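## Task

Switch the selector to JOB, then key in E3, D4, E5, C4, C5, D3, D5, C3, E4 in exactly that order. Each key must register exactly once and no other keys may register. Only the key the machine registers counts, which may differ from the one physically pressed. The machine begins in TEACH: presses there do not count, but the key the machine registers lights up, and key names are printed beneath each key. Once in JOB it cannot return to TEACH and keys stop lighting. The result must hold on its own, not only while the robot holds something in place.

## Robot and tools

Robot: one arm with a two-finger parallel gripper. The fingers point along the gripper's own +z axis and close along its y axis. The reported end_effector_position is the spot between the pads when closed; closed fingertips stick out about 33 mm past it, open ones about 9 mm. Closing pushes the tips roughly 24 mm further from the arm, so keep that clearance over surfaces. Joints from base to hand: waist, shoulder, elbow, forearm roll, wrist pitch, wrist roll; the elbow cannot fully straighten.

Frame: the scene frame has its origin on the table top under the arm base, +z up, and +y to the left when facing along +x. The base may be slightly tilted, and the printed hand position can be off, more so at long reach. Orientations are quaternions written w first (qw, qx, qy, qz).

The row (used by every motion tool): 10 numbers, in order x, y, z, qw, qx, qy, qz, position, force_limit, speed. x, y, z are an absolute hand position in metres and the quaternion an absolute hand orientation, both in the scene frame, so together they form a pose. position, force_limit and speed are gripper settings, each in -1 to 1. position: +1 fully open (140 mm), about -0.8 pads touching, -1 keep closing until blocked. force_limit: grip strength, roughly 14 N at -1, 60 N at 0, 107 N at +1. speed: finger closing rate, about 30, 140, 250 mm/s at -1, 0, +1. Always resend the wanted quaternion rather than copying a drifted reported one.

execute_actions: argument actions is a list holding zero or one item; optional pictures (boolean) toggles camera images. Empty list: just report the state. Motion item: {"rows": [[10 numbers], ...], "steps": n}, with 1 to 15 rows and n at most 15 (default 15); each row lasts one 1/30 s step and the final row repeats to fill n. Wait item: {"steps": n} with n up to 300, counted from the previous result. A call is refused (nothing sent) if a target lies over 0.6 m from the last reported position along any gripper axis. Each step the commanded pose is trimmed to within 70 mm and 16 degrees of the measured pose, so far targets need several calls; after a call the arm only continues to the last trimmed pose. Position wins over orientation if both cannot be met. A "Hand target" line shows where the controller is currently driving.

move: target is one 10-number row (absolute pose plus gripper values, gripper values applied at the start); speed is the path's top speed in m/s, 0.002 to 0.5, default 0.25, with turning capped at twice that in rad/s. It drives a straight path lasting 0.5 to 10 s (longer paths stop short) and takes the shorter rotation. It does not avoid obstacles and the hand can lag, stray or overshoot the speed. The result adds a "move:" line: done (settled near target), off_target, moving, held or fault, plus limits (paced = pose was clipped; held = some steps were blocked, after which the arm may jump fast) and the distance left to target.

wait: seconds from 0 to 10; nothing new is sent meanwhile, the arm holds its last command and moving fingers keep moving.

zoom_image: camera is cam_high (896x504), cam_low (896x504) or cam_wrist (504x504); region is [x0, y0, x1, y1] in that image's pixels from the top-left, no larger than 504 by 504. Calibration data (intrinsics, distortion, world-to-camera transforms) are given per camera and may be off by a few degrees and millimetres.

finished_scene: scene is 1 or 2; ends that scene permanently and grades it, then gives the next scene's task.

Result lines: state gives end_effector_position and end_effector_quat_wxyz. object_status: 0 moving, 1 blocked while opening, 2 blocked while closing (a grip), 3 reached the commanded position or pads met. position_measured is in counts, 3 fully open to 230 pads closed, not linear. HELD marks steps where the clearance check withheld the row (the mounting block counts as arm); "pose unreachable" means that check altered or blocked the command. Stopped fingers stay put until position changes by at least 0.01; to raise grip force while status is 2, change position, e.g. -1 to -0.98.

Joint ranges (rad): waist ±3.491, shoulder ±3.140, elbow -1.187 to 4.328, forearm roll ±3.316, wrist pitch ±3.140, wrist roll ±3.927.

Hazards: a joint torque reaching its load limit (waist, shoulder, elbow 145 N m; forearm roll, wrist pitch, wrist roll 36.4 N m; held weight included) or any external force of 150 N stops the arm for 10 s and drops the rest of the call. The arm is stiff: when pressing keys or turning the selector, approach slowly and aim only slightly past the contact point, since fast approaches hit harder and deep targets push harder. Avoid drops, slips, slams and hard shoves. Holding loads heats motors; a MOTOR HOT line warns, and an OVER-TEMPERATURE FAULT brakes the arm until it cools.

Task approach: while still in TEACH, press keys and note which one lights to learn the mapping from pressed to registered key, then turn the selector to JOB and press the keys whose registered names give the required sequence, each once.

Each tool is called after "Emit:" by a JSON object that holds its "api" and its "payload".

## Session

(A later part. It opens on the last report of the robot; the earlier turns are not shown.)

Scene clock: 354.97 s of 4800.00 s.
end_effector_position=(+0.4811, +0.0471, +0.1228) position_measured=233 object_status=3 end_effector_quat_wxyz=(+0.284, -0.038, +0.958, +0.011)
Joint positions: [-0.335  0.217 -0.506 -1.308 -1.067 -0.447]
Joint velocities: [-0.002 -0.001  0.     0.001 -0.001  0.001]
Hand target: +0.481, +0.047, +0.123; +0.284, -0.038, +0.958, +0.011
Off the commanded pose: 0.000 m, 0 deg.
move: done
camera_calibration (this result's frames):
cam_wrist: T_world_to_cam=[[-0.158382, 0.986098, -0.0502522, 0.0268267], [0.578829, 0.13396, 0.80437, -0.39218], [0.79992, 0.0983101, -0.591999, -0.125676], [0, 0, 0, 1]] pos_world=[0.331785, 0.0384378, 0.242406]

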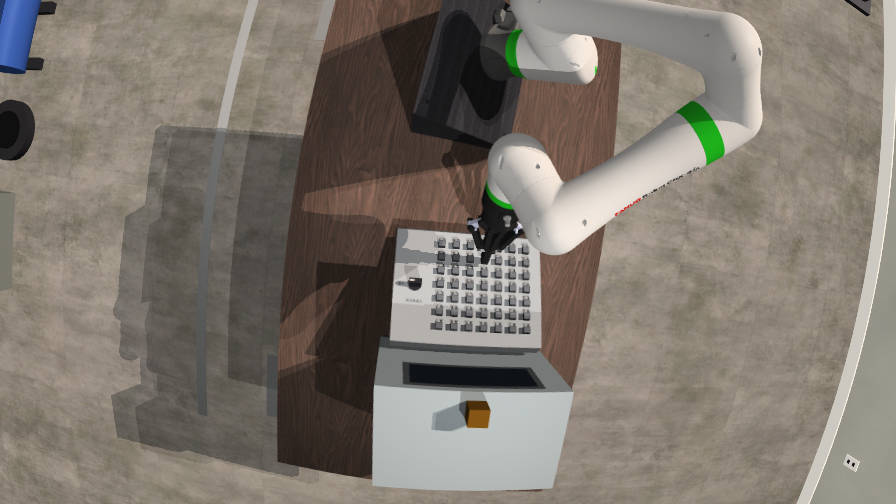

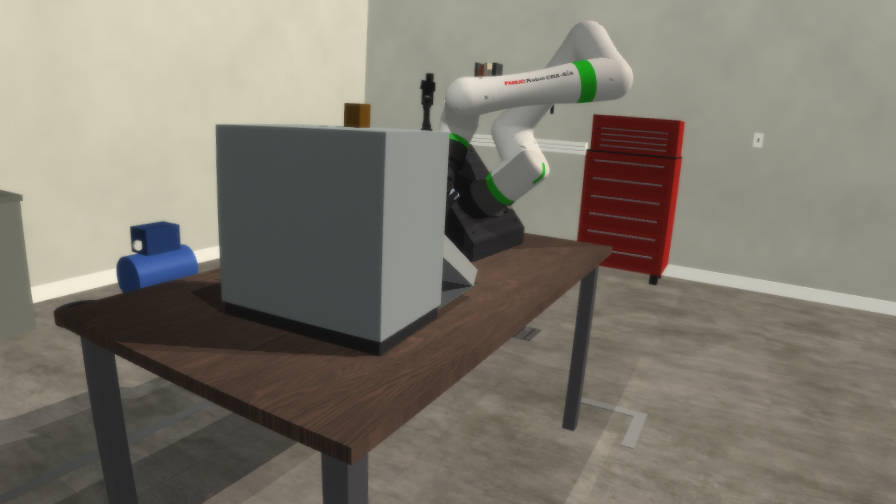

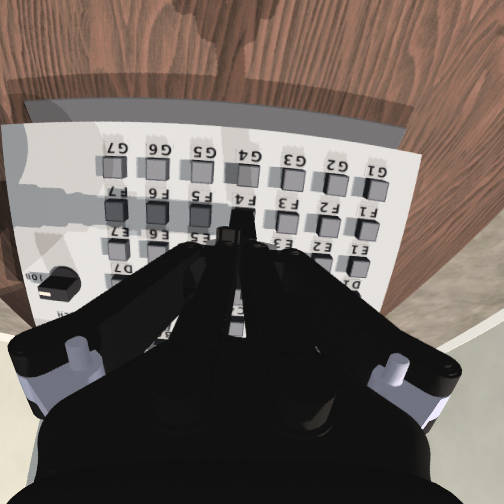

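Emit:
{"api": "move", "payload": {"target": [0.5357,0.0862,0.1591,0.2838,-0.0377,0.958,0.0112,-1,0,0.5], "speed": 0.1}}

Emit:
{"api": "move", "payload": {"target": [0.5422,0.0867,0.1490,0.2838,-0.0377,0.958,0.0112,-1,0,0.5], "speed": 0.015}}

Emit:
{"api": "move", "payload": {"target": [0.5357,0.0862,0.1591,0.2838,-0.0377,0.958,0.0112,-1,0,0.5], "speed": 0.05}}

Emit:
{"api": "move", "payload": {"target": [0.5385,0.0521,0.1591,0.2838,-0.0377,0.958,0.0112,-1,0,0.5], "speed": 0.1}}

Emit:
{"api": "move", "payload": {"target": [0.5450,0.0526,0.1490,0.2838,-0.0377,0.958,0.0112,-1,0,0.5], "speed": 0.015}}

Emit:
{"api": "move", "payload": {"target": [0.5385,0.0521,0.1591,0.2838,-0.0377,0.958,0.0112,-1,0,0.5], "speed": 0.05}}

Emit:
{"api": "move", "payload": {"target": [0.5042,0.1178,0.1410,0.2838,-0.0377,0.958,0.0112,-1,0,0.5], "speed": 0.1}}

Emit:
{"api": "move", "payload": {"target": [0.5107,0.1183,0.1309,0.2838,-0.0377,0.958,0.0112,-1,0,0.5], "speed": 0.015}}

Emit:
{"api": "move", "payload": {"target": [0.5042,0.1178,0.1410,0.2838,-0.0377,0.958,0.0112,-1,0,0.5], "speed": 0.05}}

Scene clock: 381.93 s of 4800.00 s.
end_effector_position=(+0.5358, +0.0863, +0.1593) position_measured=233 object_status=3 end_effector_quat_wxyz=(+0.284, -0.038, +0.958, +0.011)
Joint positions: [-0.257  0.166 -0.374 -1.247 -1.059 -0.667]
Joint velocities: [ 0.002  0.002  0.003  0.001  0.    -0.004]
Hand target: +0.536, +0.086, +0.159; +0.284, -0.038, +0.958, +0.011
Off the commanded pose: 0.000 m, 0 deg.
After step 90, 22.83 s passed at rest.
move: done
camera_calibration (this result's frames):
cam_wrist: T_world_to_cam=[[-0.158446, 0.986094, -0.0501395, -0.00130906], [0.578189, 0.133827, 0.804852, -0.458156], [0.80037, 0.0985352, -0.591353, -0.152059], [0, 0, 0, 1]] pos_world=[0.386397, 0.0775879, 0.278762]

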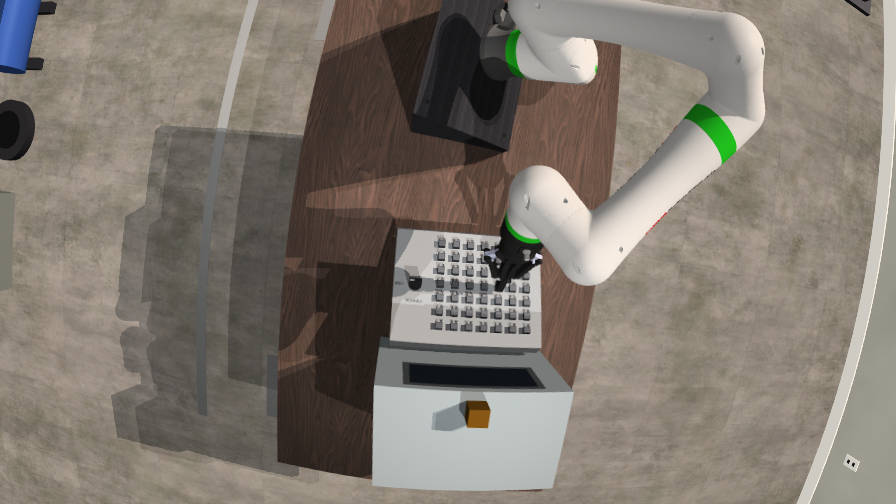

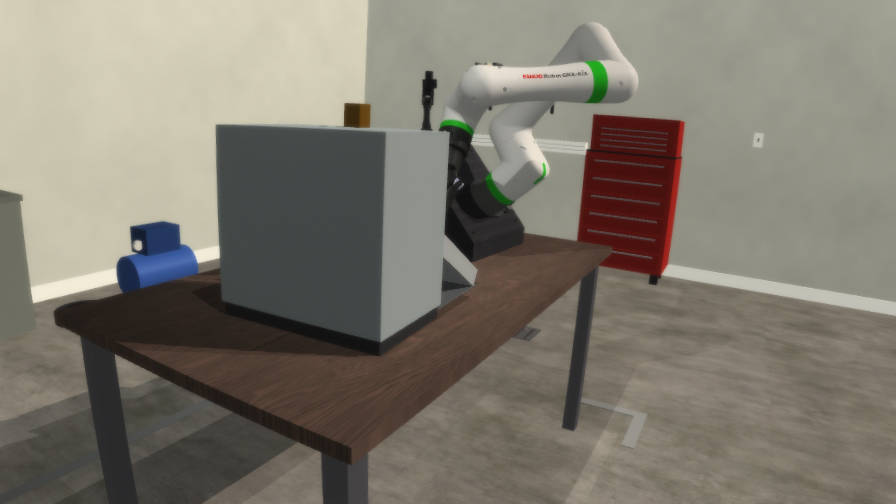

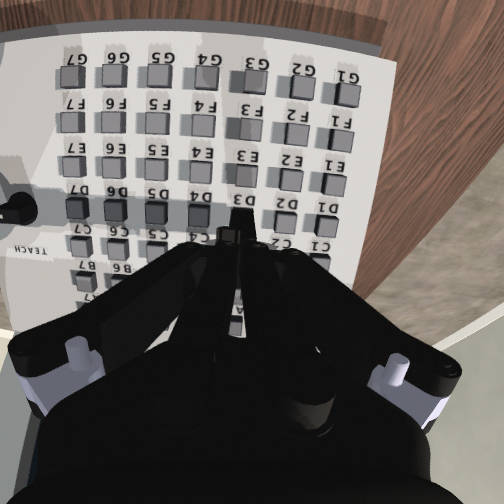

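Scene clock: 382.97 s of 4800.00 s.
end_effector_position=(+0.5422, +0.0867, +0.1491) position_measured=233 object_status=3 end_effector_quat_wxyz=(+0.284, -0.038, +0.958, +0.011)
Joint positions: [-0.236  0.185 -0.37  -1.262 -1.038 -0.659]
Joint velocities: [ 0.002  0.003 -0.002 -0.001  0.001 -0.   ]
Hand target: +0.542, +0.087, +0.149; +0.284, -0.038, +0.958, +0.011
Off the commanded pose: 0.000 m, 0 deg.
move: done
camera_calibration (this result's frames):
cam_wrist: T_world_to_cam=[[-0.158534, 0.986074, -0.0502538, -0.00115436], [0.578821, 0.134052, 0.804361, -0.453949], [0.799896, 0.0984305, -0.592012, -0.162897], [0, 0, 0, 1]] pos_world=[0.392873, 0.0780251, 0.268644]

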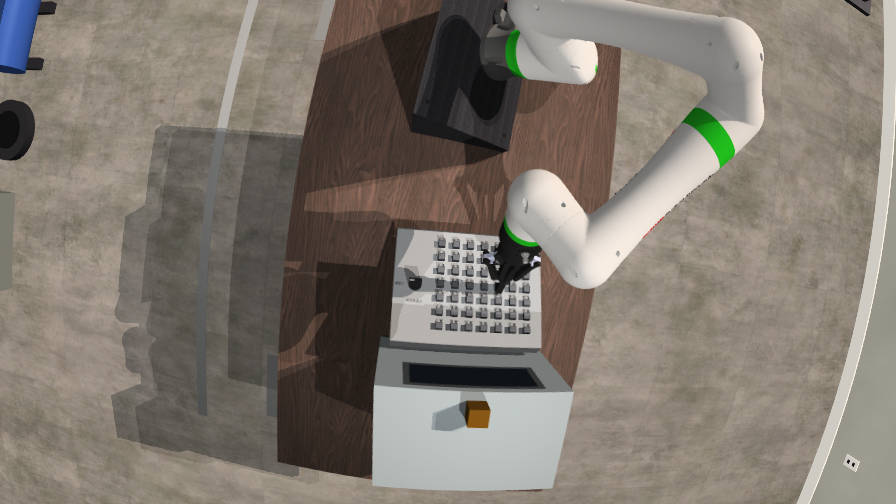

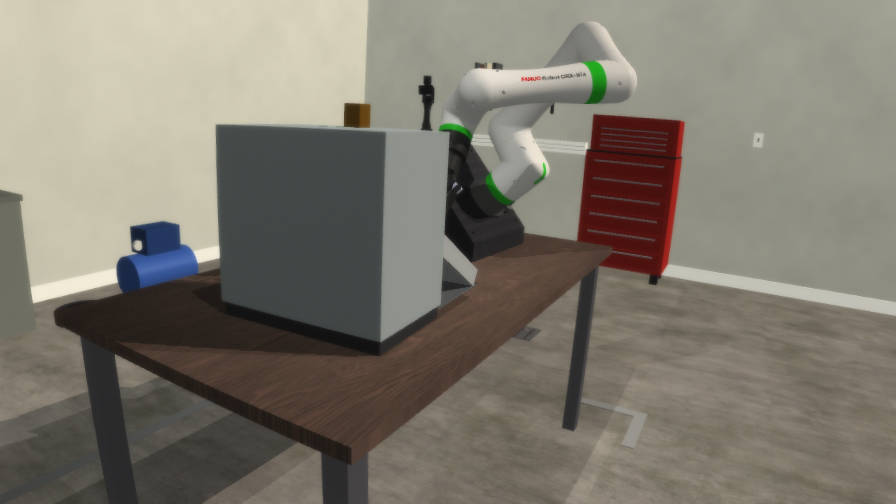

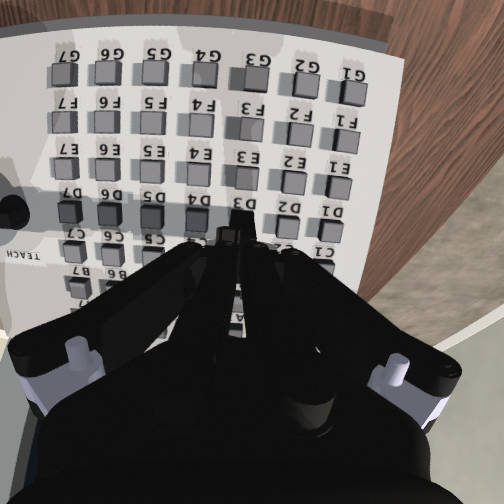

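Scene clock: 383.70 s of 4800.00 s.
end_effector_position=(+0.5357, +0.0862, +0.1590) position_measured=233 object_status=3 end_effector_quat_wxyz=(+0.284, -0.038, +0.958, +0.011)
Joint positions: [-0.257  0.166 -0.374 -1.247 -1.059 -0.668]
Joint velocities: [-0.    -0.001 -0.001  0.    -0.001 -0.001]
Hand target: +0.536, +0.086, +0.159; +0.284, -0.038, +0.958, +0.011
Off the commanded pose: 0.000 m, 0 deg.
move: done
camera_calibration (this result's frames):
cam_wrist: T_world_to_cam=[[-0.158385, 0.986098, -0.0502482, -0.00126417], [0.578836, 0.133959, 0.804365, -0.458138], [0.799914, 0.0983136, -0.592006, -0.151761], [0, 0, 0, 1]] pos_world=[0.386383, 0.0775385, 0.278604]

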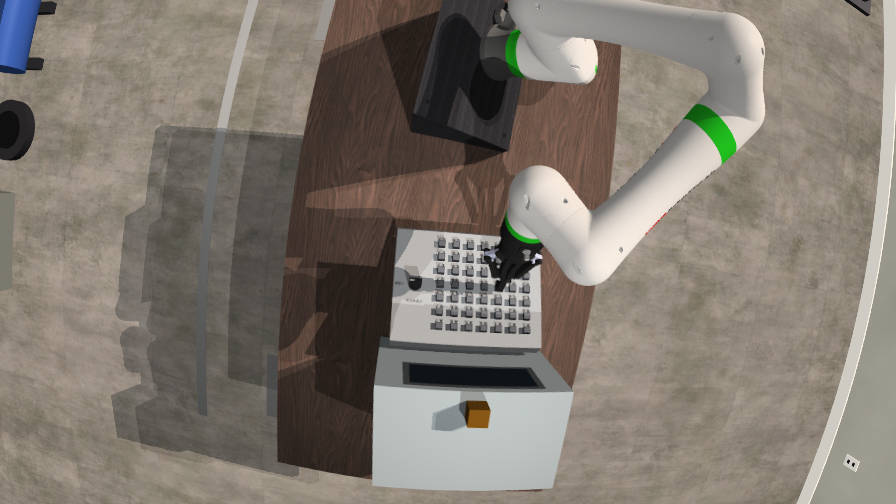

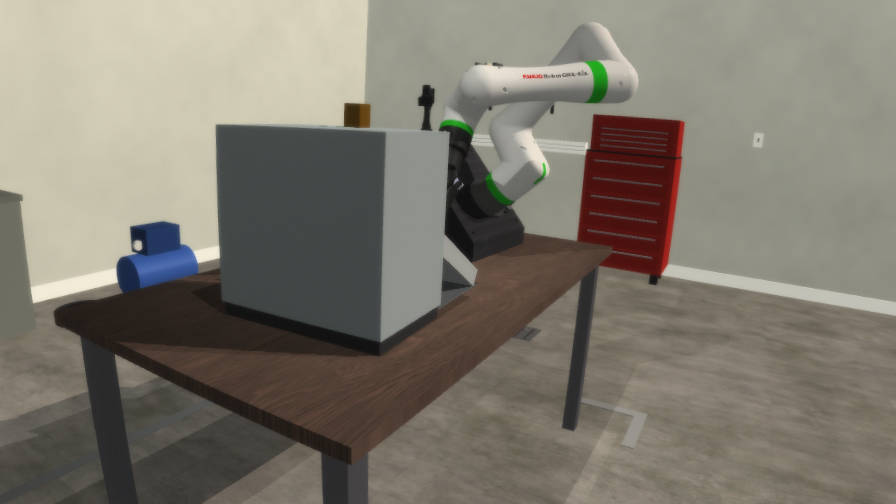

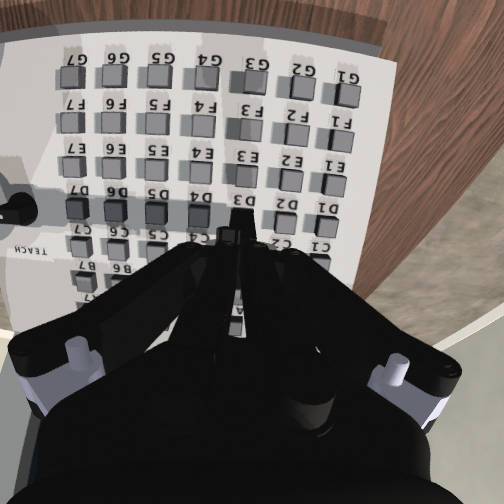

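Scene clock: 384.50 s of 4800.00 s.
end_effector_position=(+0.5384, +0.0521, +0.1591) position_measured=233 object_status=3 end_effector_quat_wxyz=(+0.284, -0.038, +0.958, +0.011)
Joint positions: [-0.31   0.254 -0.347 -1.257 -1.082 -0.587]
Joint velocities: [-0.001  0.002 -0.    -0.001 -0.     0.003]
Hand target: +0.538, +0.052, +0.159; +0.284, -0.038, +0.958, +0.011
Off the commanded pose: 0.000 m, 0 deg.
move: done
camera_calibration (this result's frames):
cam_wrist: T_world_to_cam=[[-0.158389, 0.986093, -0.0503279, 0.0327906], [0.579066, 0.134055, 0.804184, -0.455278], [0.799747, 0.0982308, -0.592246, -0.150435], [0, 0, 0, 1]] pos_world=[0.389139, 0.0434749, 0.278683]

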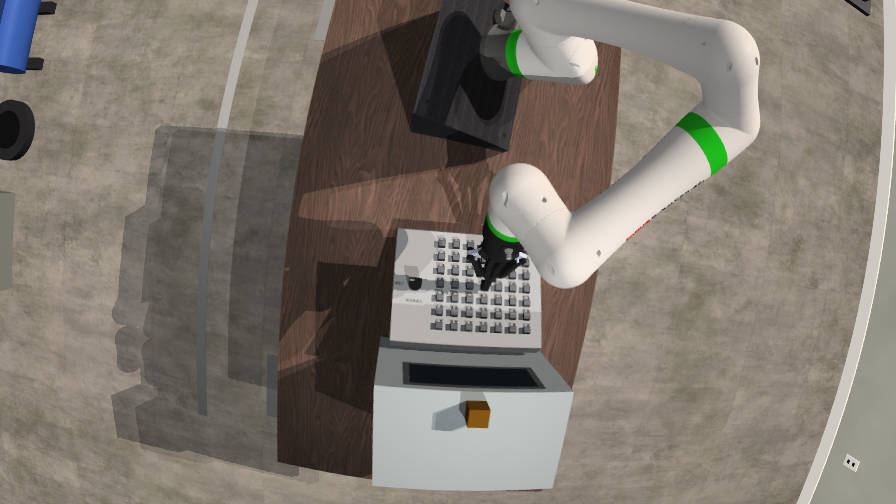

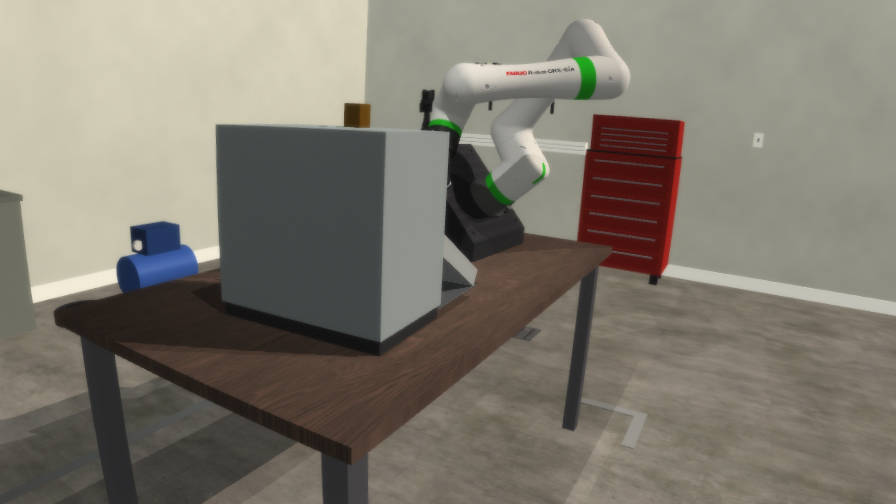

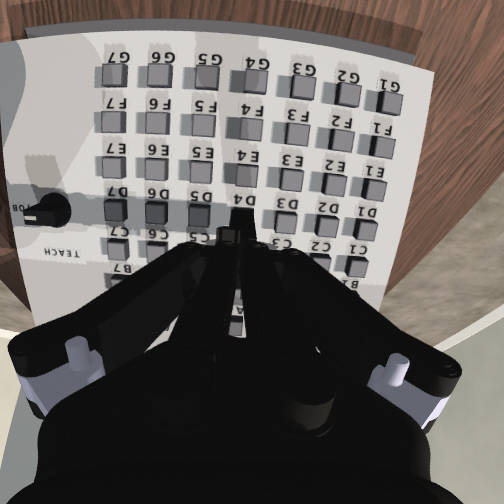

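Scene clock: 385.53 s of 4800.00 s.
end_effector_position=(+0.5450, +0.0526, +0.1491) position_measured=233 object_status=3 end_effector_quat_wxyz=(+0.284, -0.038, +0.958, +0.011)
Joint positions: [-0.289  0.271 -0.342 -1.272 -1.063 -0.579]
Joint velocities: [ 0.002  0.003 -0.001 -0.002  0.002  0.   ]
Hand target: +0.545, +0.053, +0.149; +0.284, -0.038, +0.958, +0.011
Off the commanded pose: 0.000 m, 0 deg.
move: done
camera_calibration (this result's frames):
cam_wrist: T_world_to_cam=[[-0.158587, 0.986063, -0.0503065, 0.0329508], [0.578845, 0.13413, 0.80433, -0.451019], [0.799868, 0.098437, -0.592049, -0.161722], [0, 0, 0, 1]] pos_world=[0.395652, 0.0439231, 0.268679]

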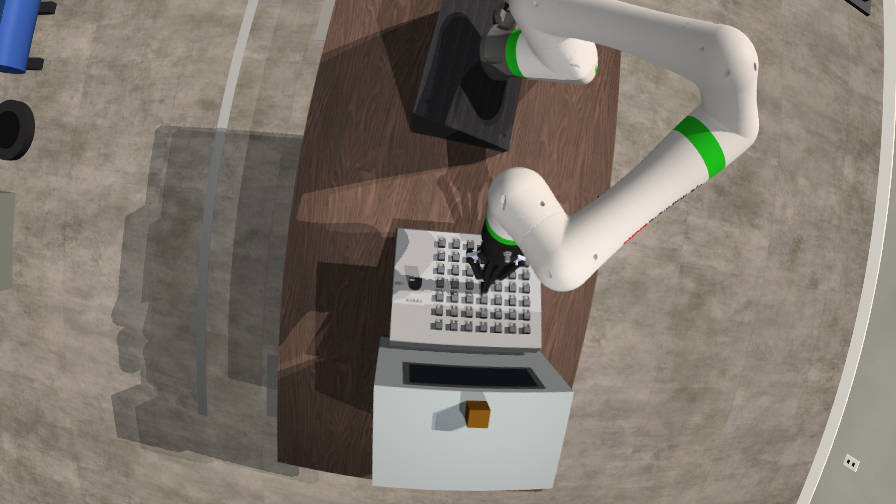

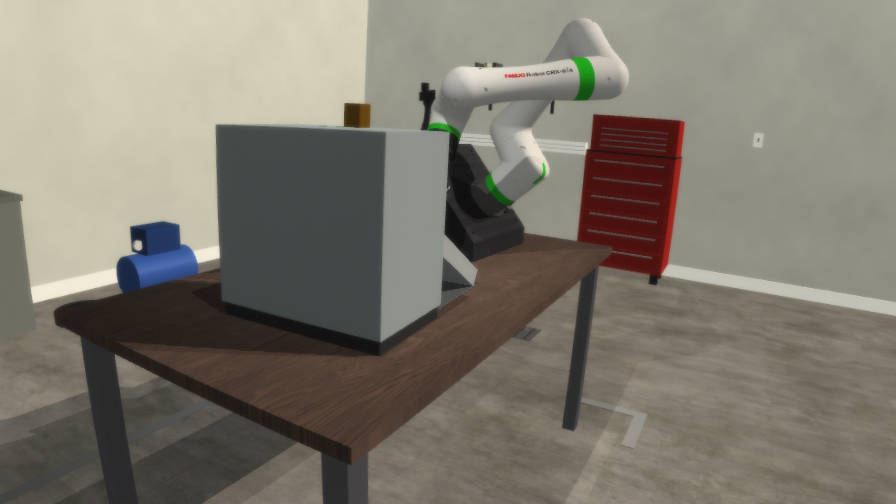

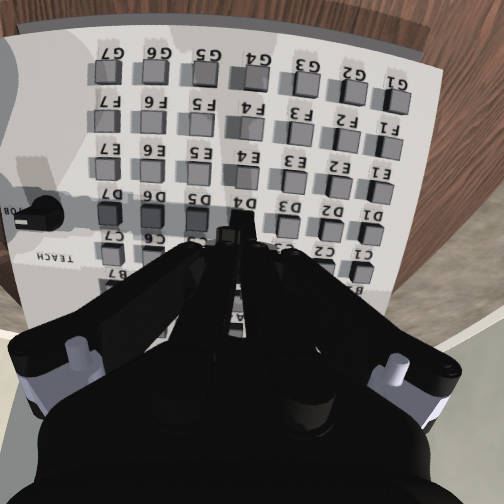

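Scene clock: 386.27 s of 4800.00 s.
end_effector_position=(+0.5385, +0.0521, +0.1590) position_measured=233 object_status=3 end_effector_quat_wxyz=(+0.284, -0.038, +0.958, +0.011)
Joint positions: [-0.31   0.254 -0.347 -1.257 -1.082 -0.586]
Joint velocities: [-0.001 -0.002  0.002 -0.    -0.001  0.001]
Hand target: +0.538, +0.052, +0.159; +0.284, -0.038, +0.958, +0.011
Off the commanded pose: 0.000 m, 0 deg.
move: done
camera_calibration (this result's frames):
cam_wrist: T_world_to_cam=[[-0.158386, 0.986098, -0.0502472, 0.0328049], [0.578837, 0.133959, 0.804365, -0.455192], [0.799914, 0.0983149, -0.592007, -0.150647], [0, 0, 0, 1]] pos_world=[0.389183, 0.043439, 0.278605]

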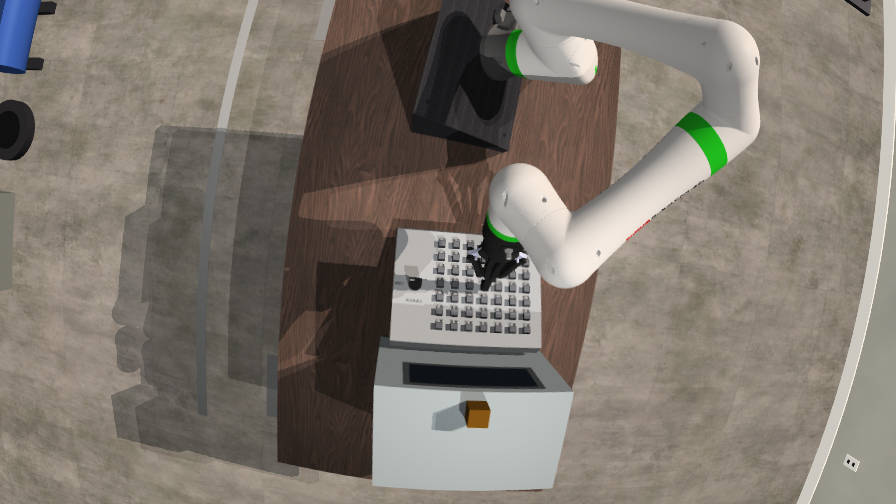

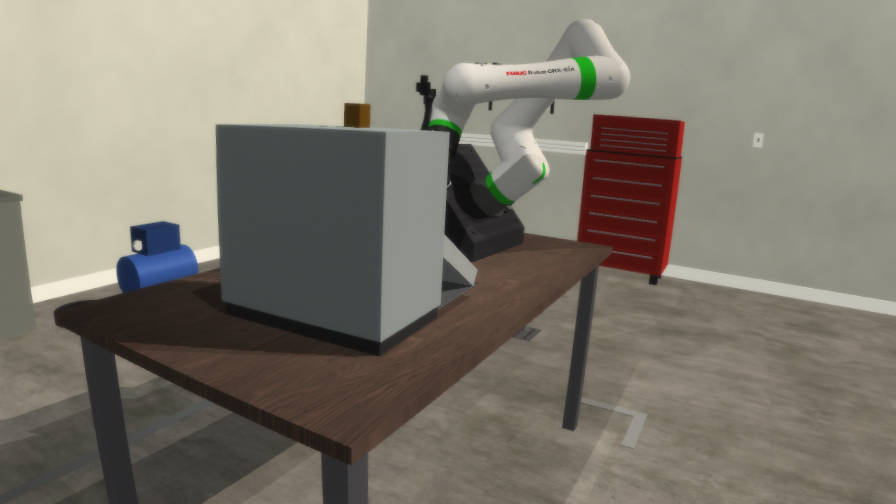

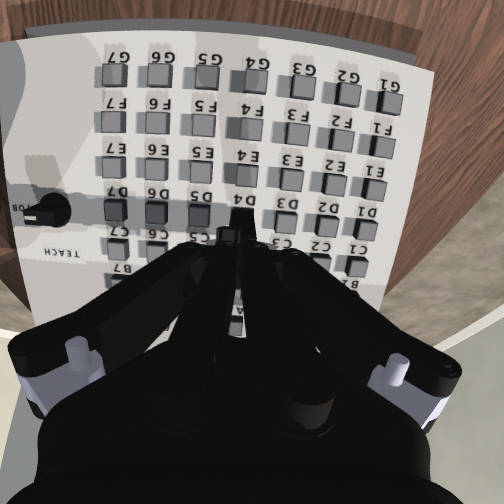

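Scene clock: 387.40 s of 4800.00 s.
end_effector_position=(+0.5044, +0.1178, +0.1410) position_measured=233 object_status=3 end_effector_quat_wxyz=(+0.284, -0.038, +0.958, +0.011)
Joint positions: [-0.2    0.044 -0.479 -1.257 -1.018 -0.705]
Joint velocities: [ 0.003 -0.004 -0.002  0.001  0.001 -0.002]
Hand target: +0.504, +0.118, +0.141; +0.284, -0.038, +0.958, +0.011
Off the commanded pose: 0.000 m, 0 deg.
move: done
camera_calibration (this result's frames):
cam_wrist: T_world_to_cam=[[-0.158583, 0.986078, -0.0500243, -0.0381982], [0.578412, 0.133844, 0.80469, -0.429525], [0.800182, 0.0986753, -0.591584, -0.140757], [0, 0, 0, 1]] pos_world=[0.355016, 0.109045, 0.260454]

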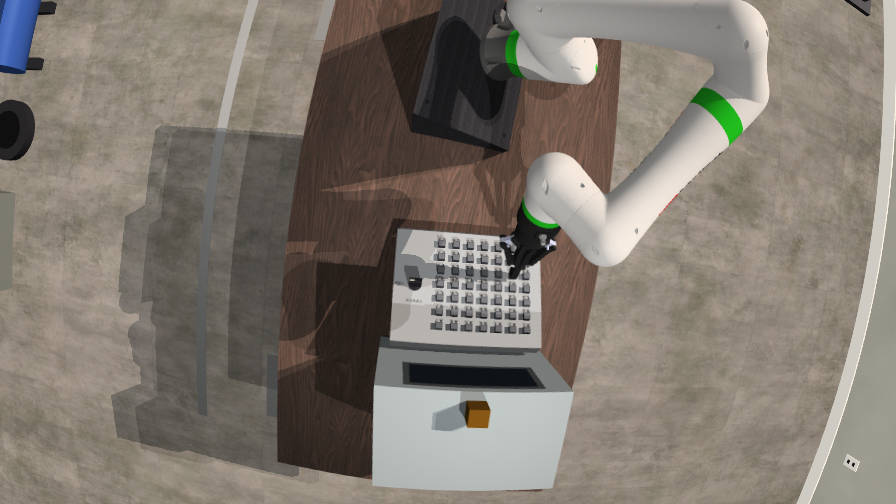

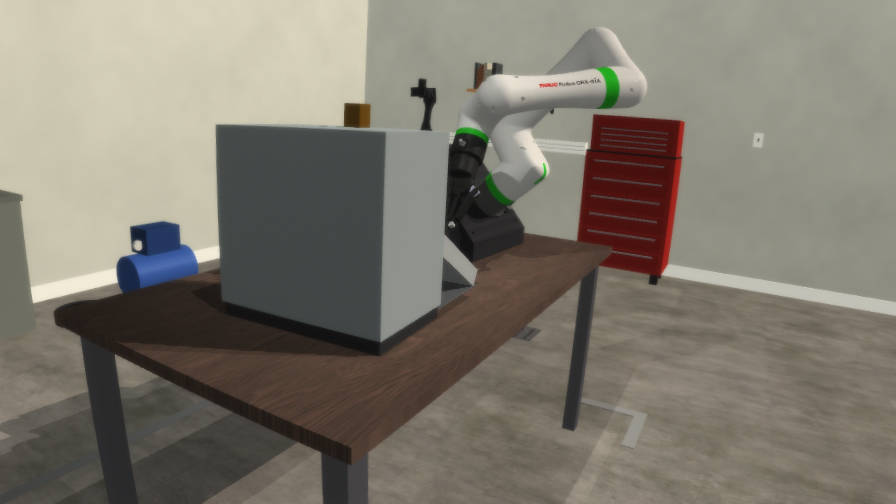

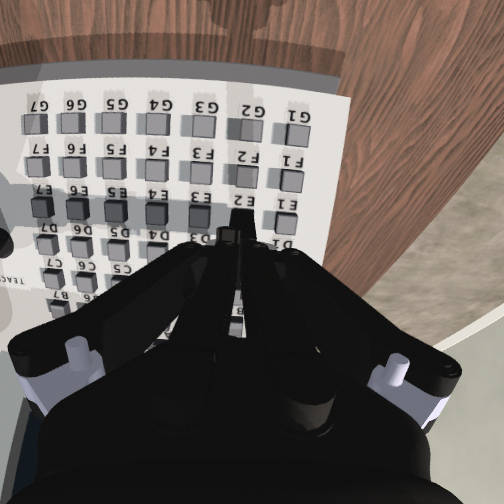

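Scene clock: 388.40 s of 4800.00 s.
end_effector_position=(+0.5107, +0.1183, +0.1310) position_measured=233 object_status=3 end_effector_quat_wxyz=(+0.284, -0.038, +0.958, +0.011)
Joint positions: [-0.178  0.064 -0.474 -1.273 -0.995 -0.695]
Joint velocities: [ 0.001  0.002 -0.001 -0.002  0.002  0.001]
Hand target: +0.511, +0.118, +0.131; +0.284, -0.038, +0.958, +0.011
Off the commanded pose: 0.000 m, 0 deg.
move: done
camera_calibration (this result's frames):
cam_wrist: T_world_to_cam=[[-0.158573, 0.986066, -0.0502878, -0.0381925], [0.578832, 0.134105, 0.804344, -0.425407], [0.79988, 0.0984394, -0.592031, -0.151499], [0, 0, 0, 1]] pos_world=[0.361364, 0.109623, 0.250561]

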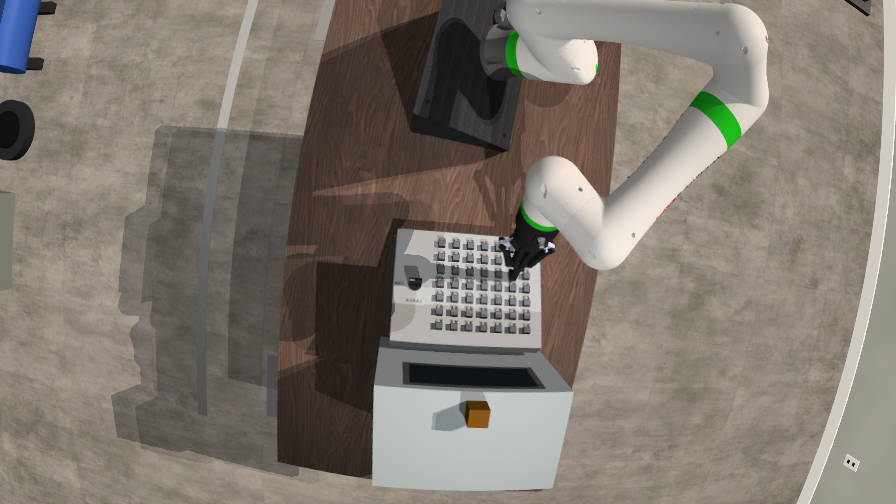

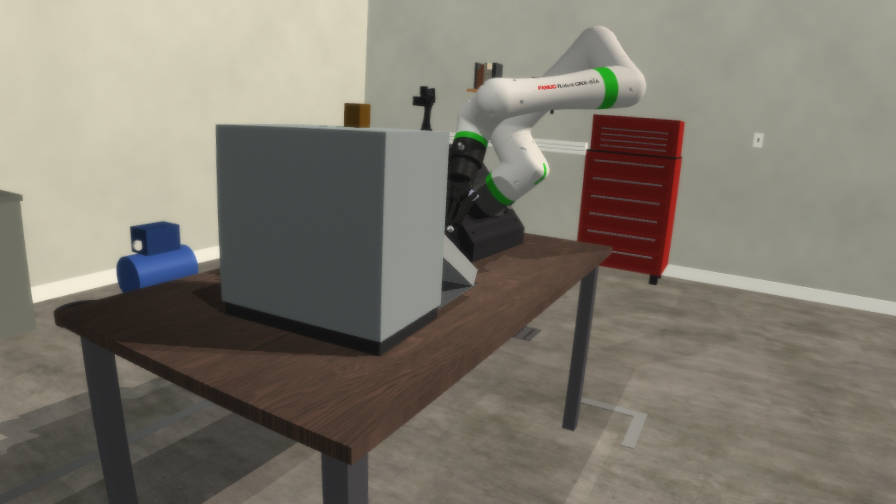

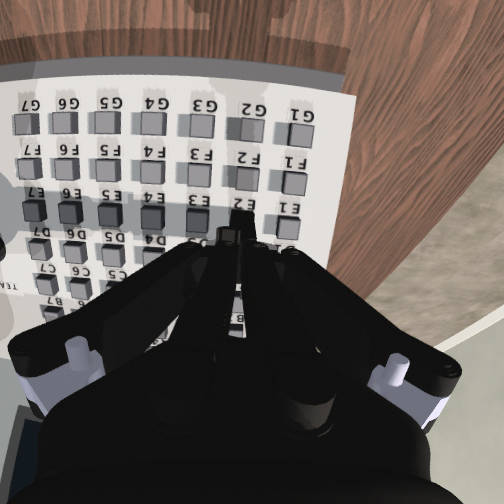

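Scene clock: 389.13 s of 4800.00 s.
end_effector_position=(+0.5042, +0.1178, +0.1409) position_measured=233 object_status=3 end_effector_quat_wxyz=(+0.284, -0.038, +0.958, +0.011)
Joint positions: [-0.2    0.043 -0.479 -1.256 -1.018 -0.706]
Joint velocities: [-0.001 -0.002  0.     0.    -0.001  0.   ]
Hand target: +0.504, +0.118, +0.141; +0.284, -0.038, +0.958, +0.011
Off the commanded pose: 0.000 m, 0 deg.
move: done
camera_calibration (this result's frames):
cam_wrist: T_world_to_cam=[[-0.158383, 0.986098, -0.0502514, -0.0383223], [0.578831, 0.13396, 0.804369, -0.429578], [0.799918, 0.098311, -0.592002, -0.140389], [0, 0, 0, 1]] pos_world=[0.354883, 0.109137, 0.260503]

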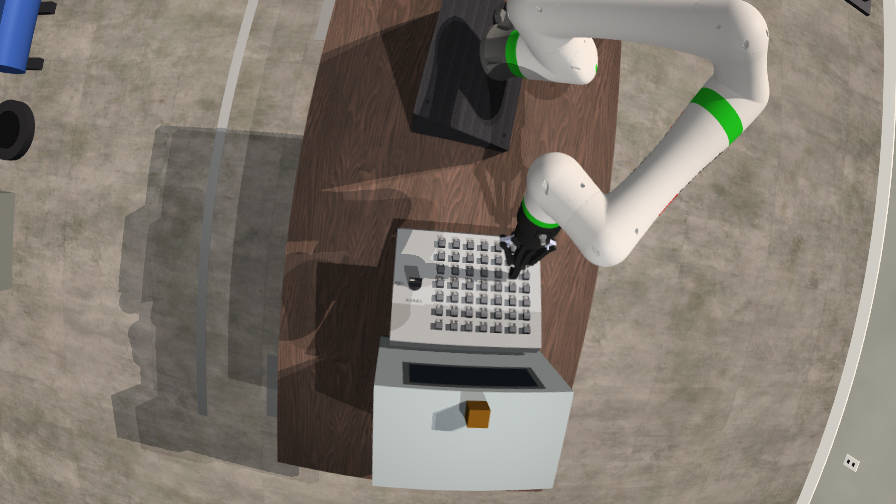

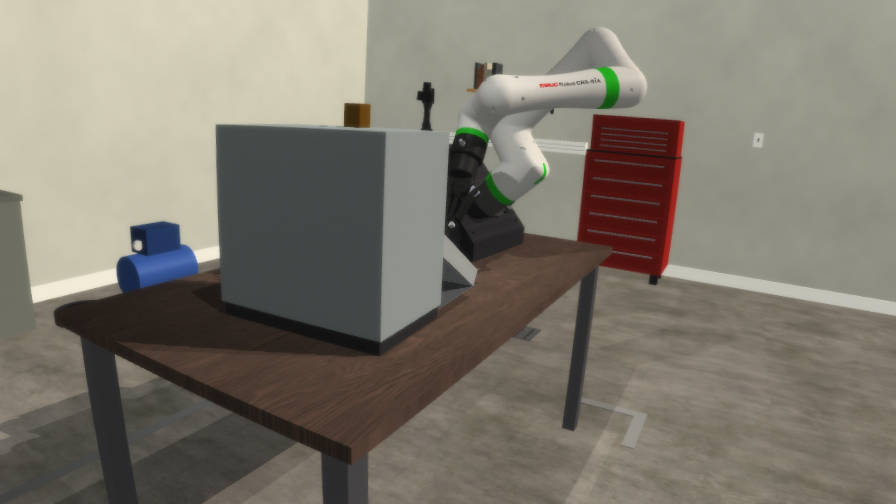

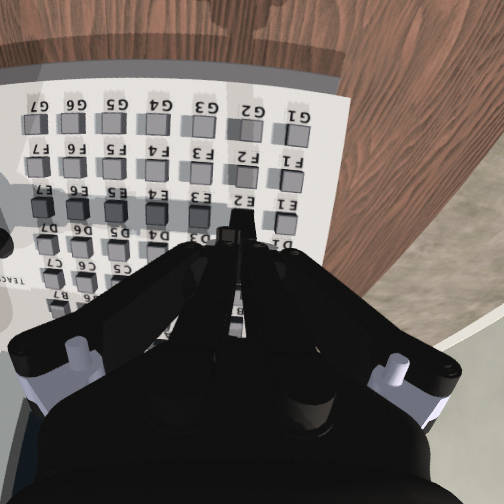

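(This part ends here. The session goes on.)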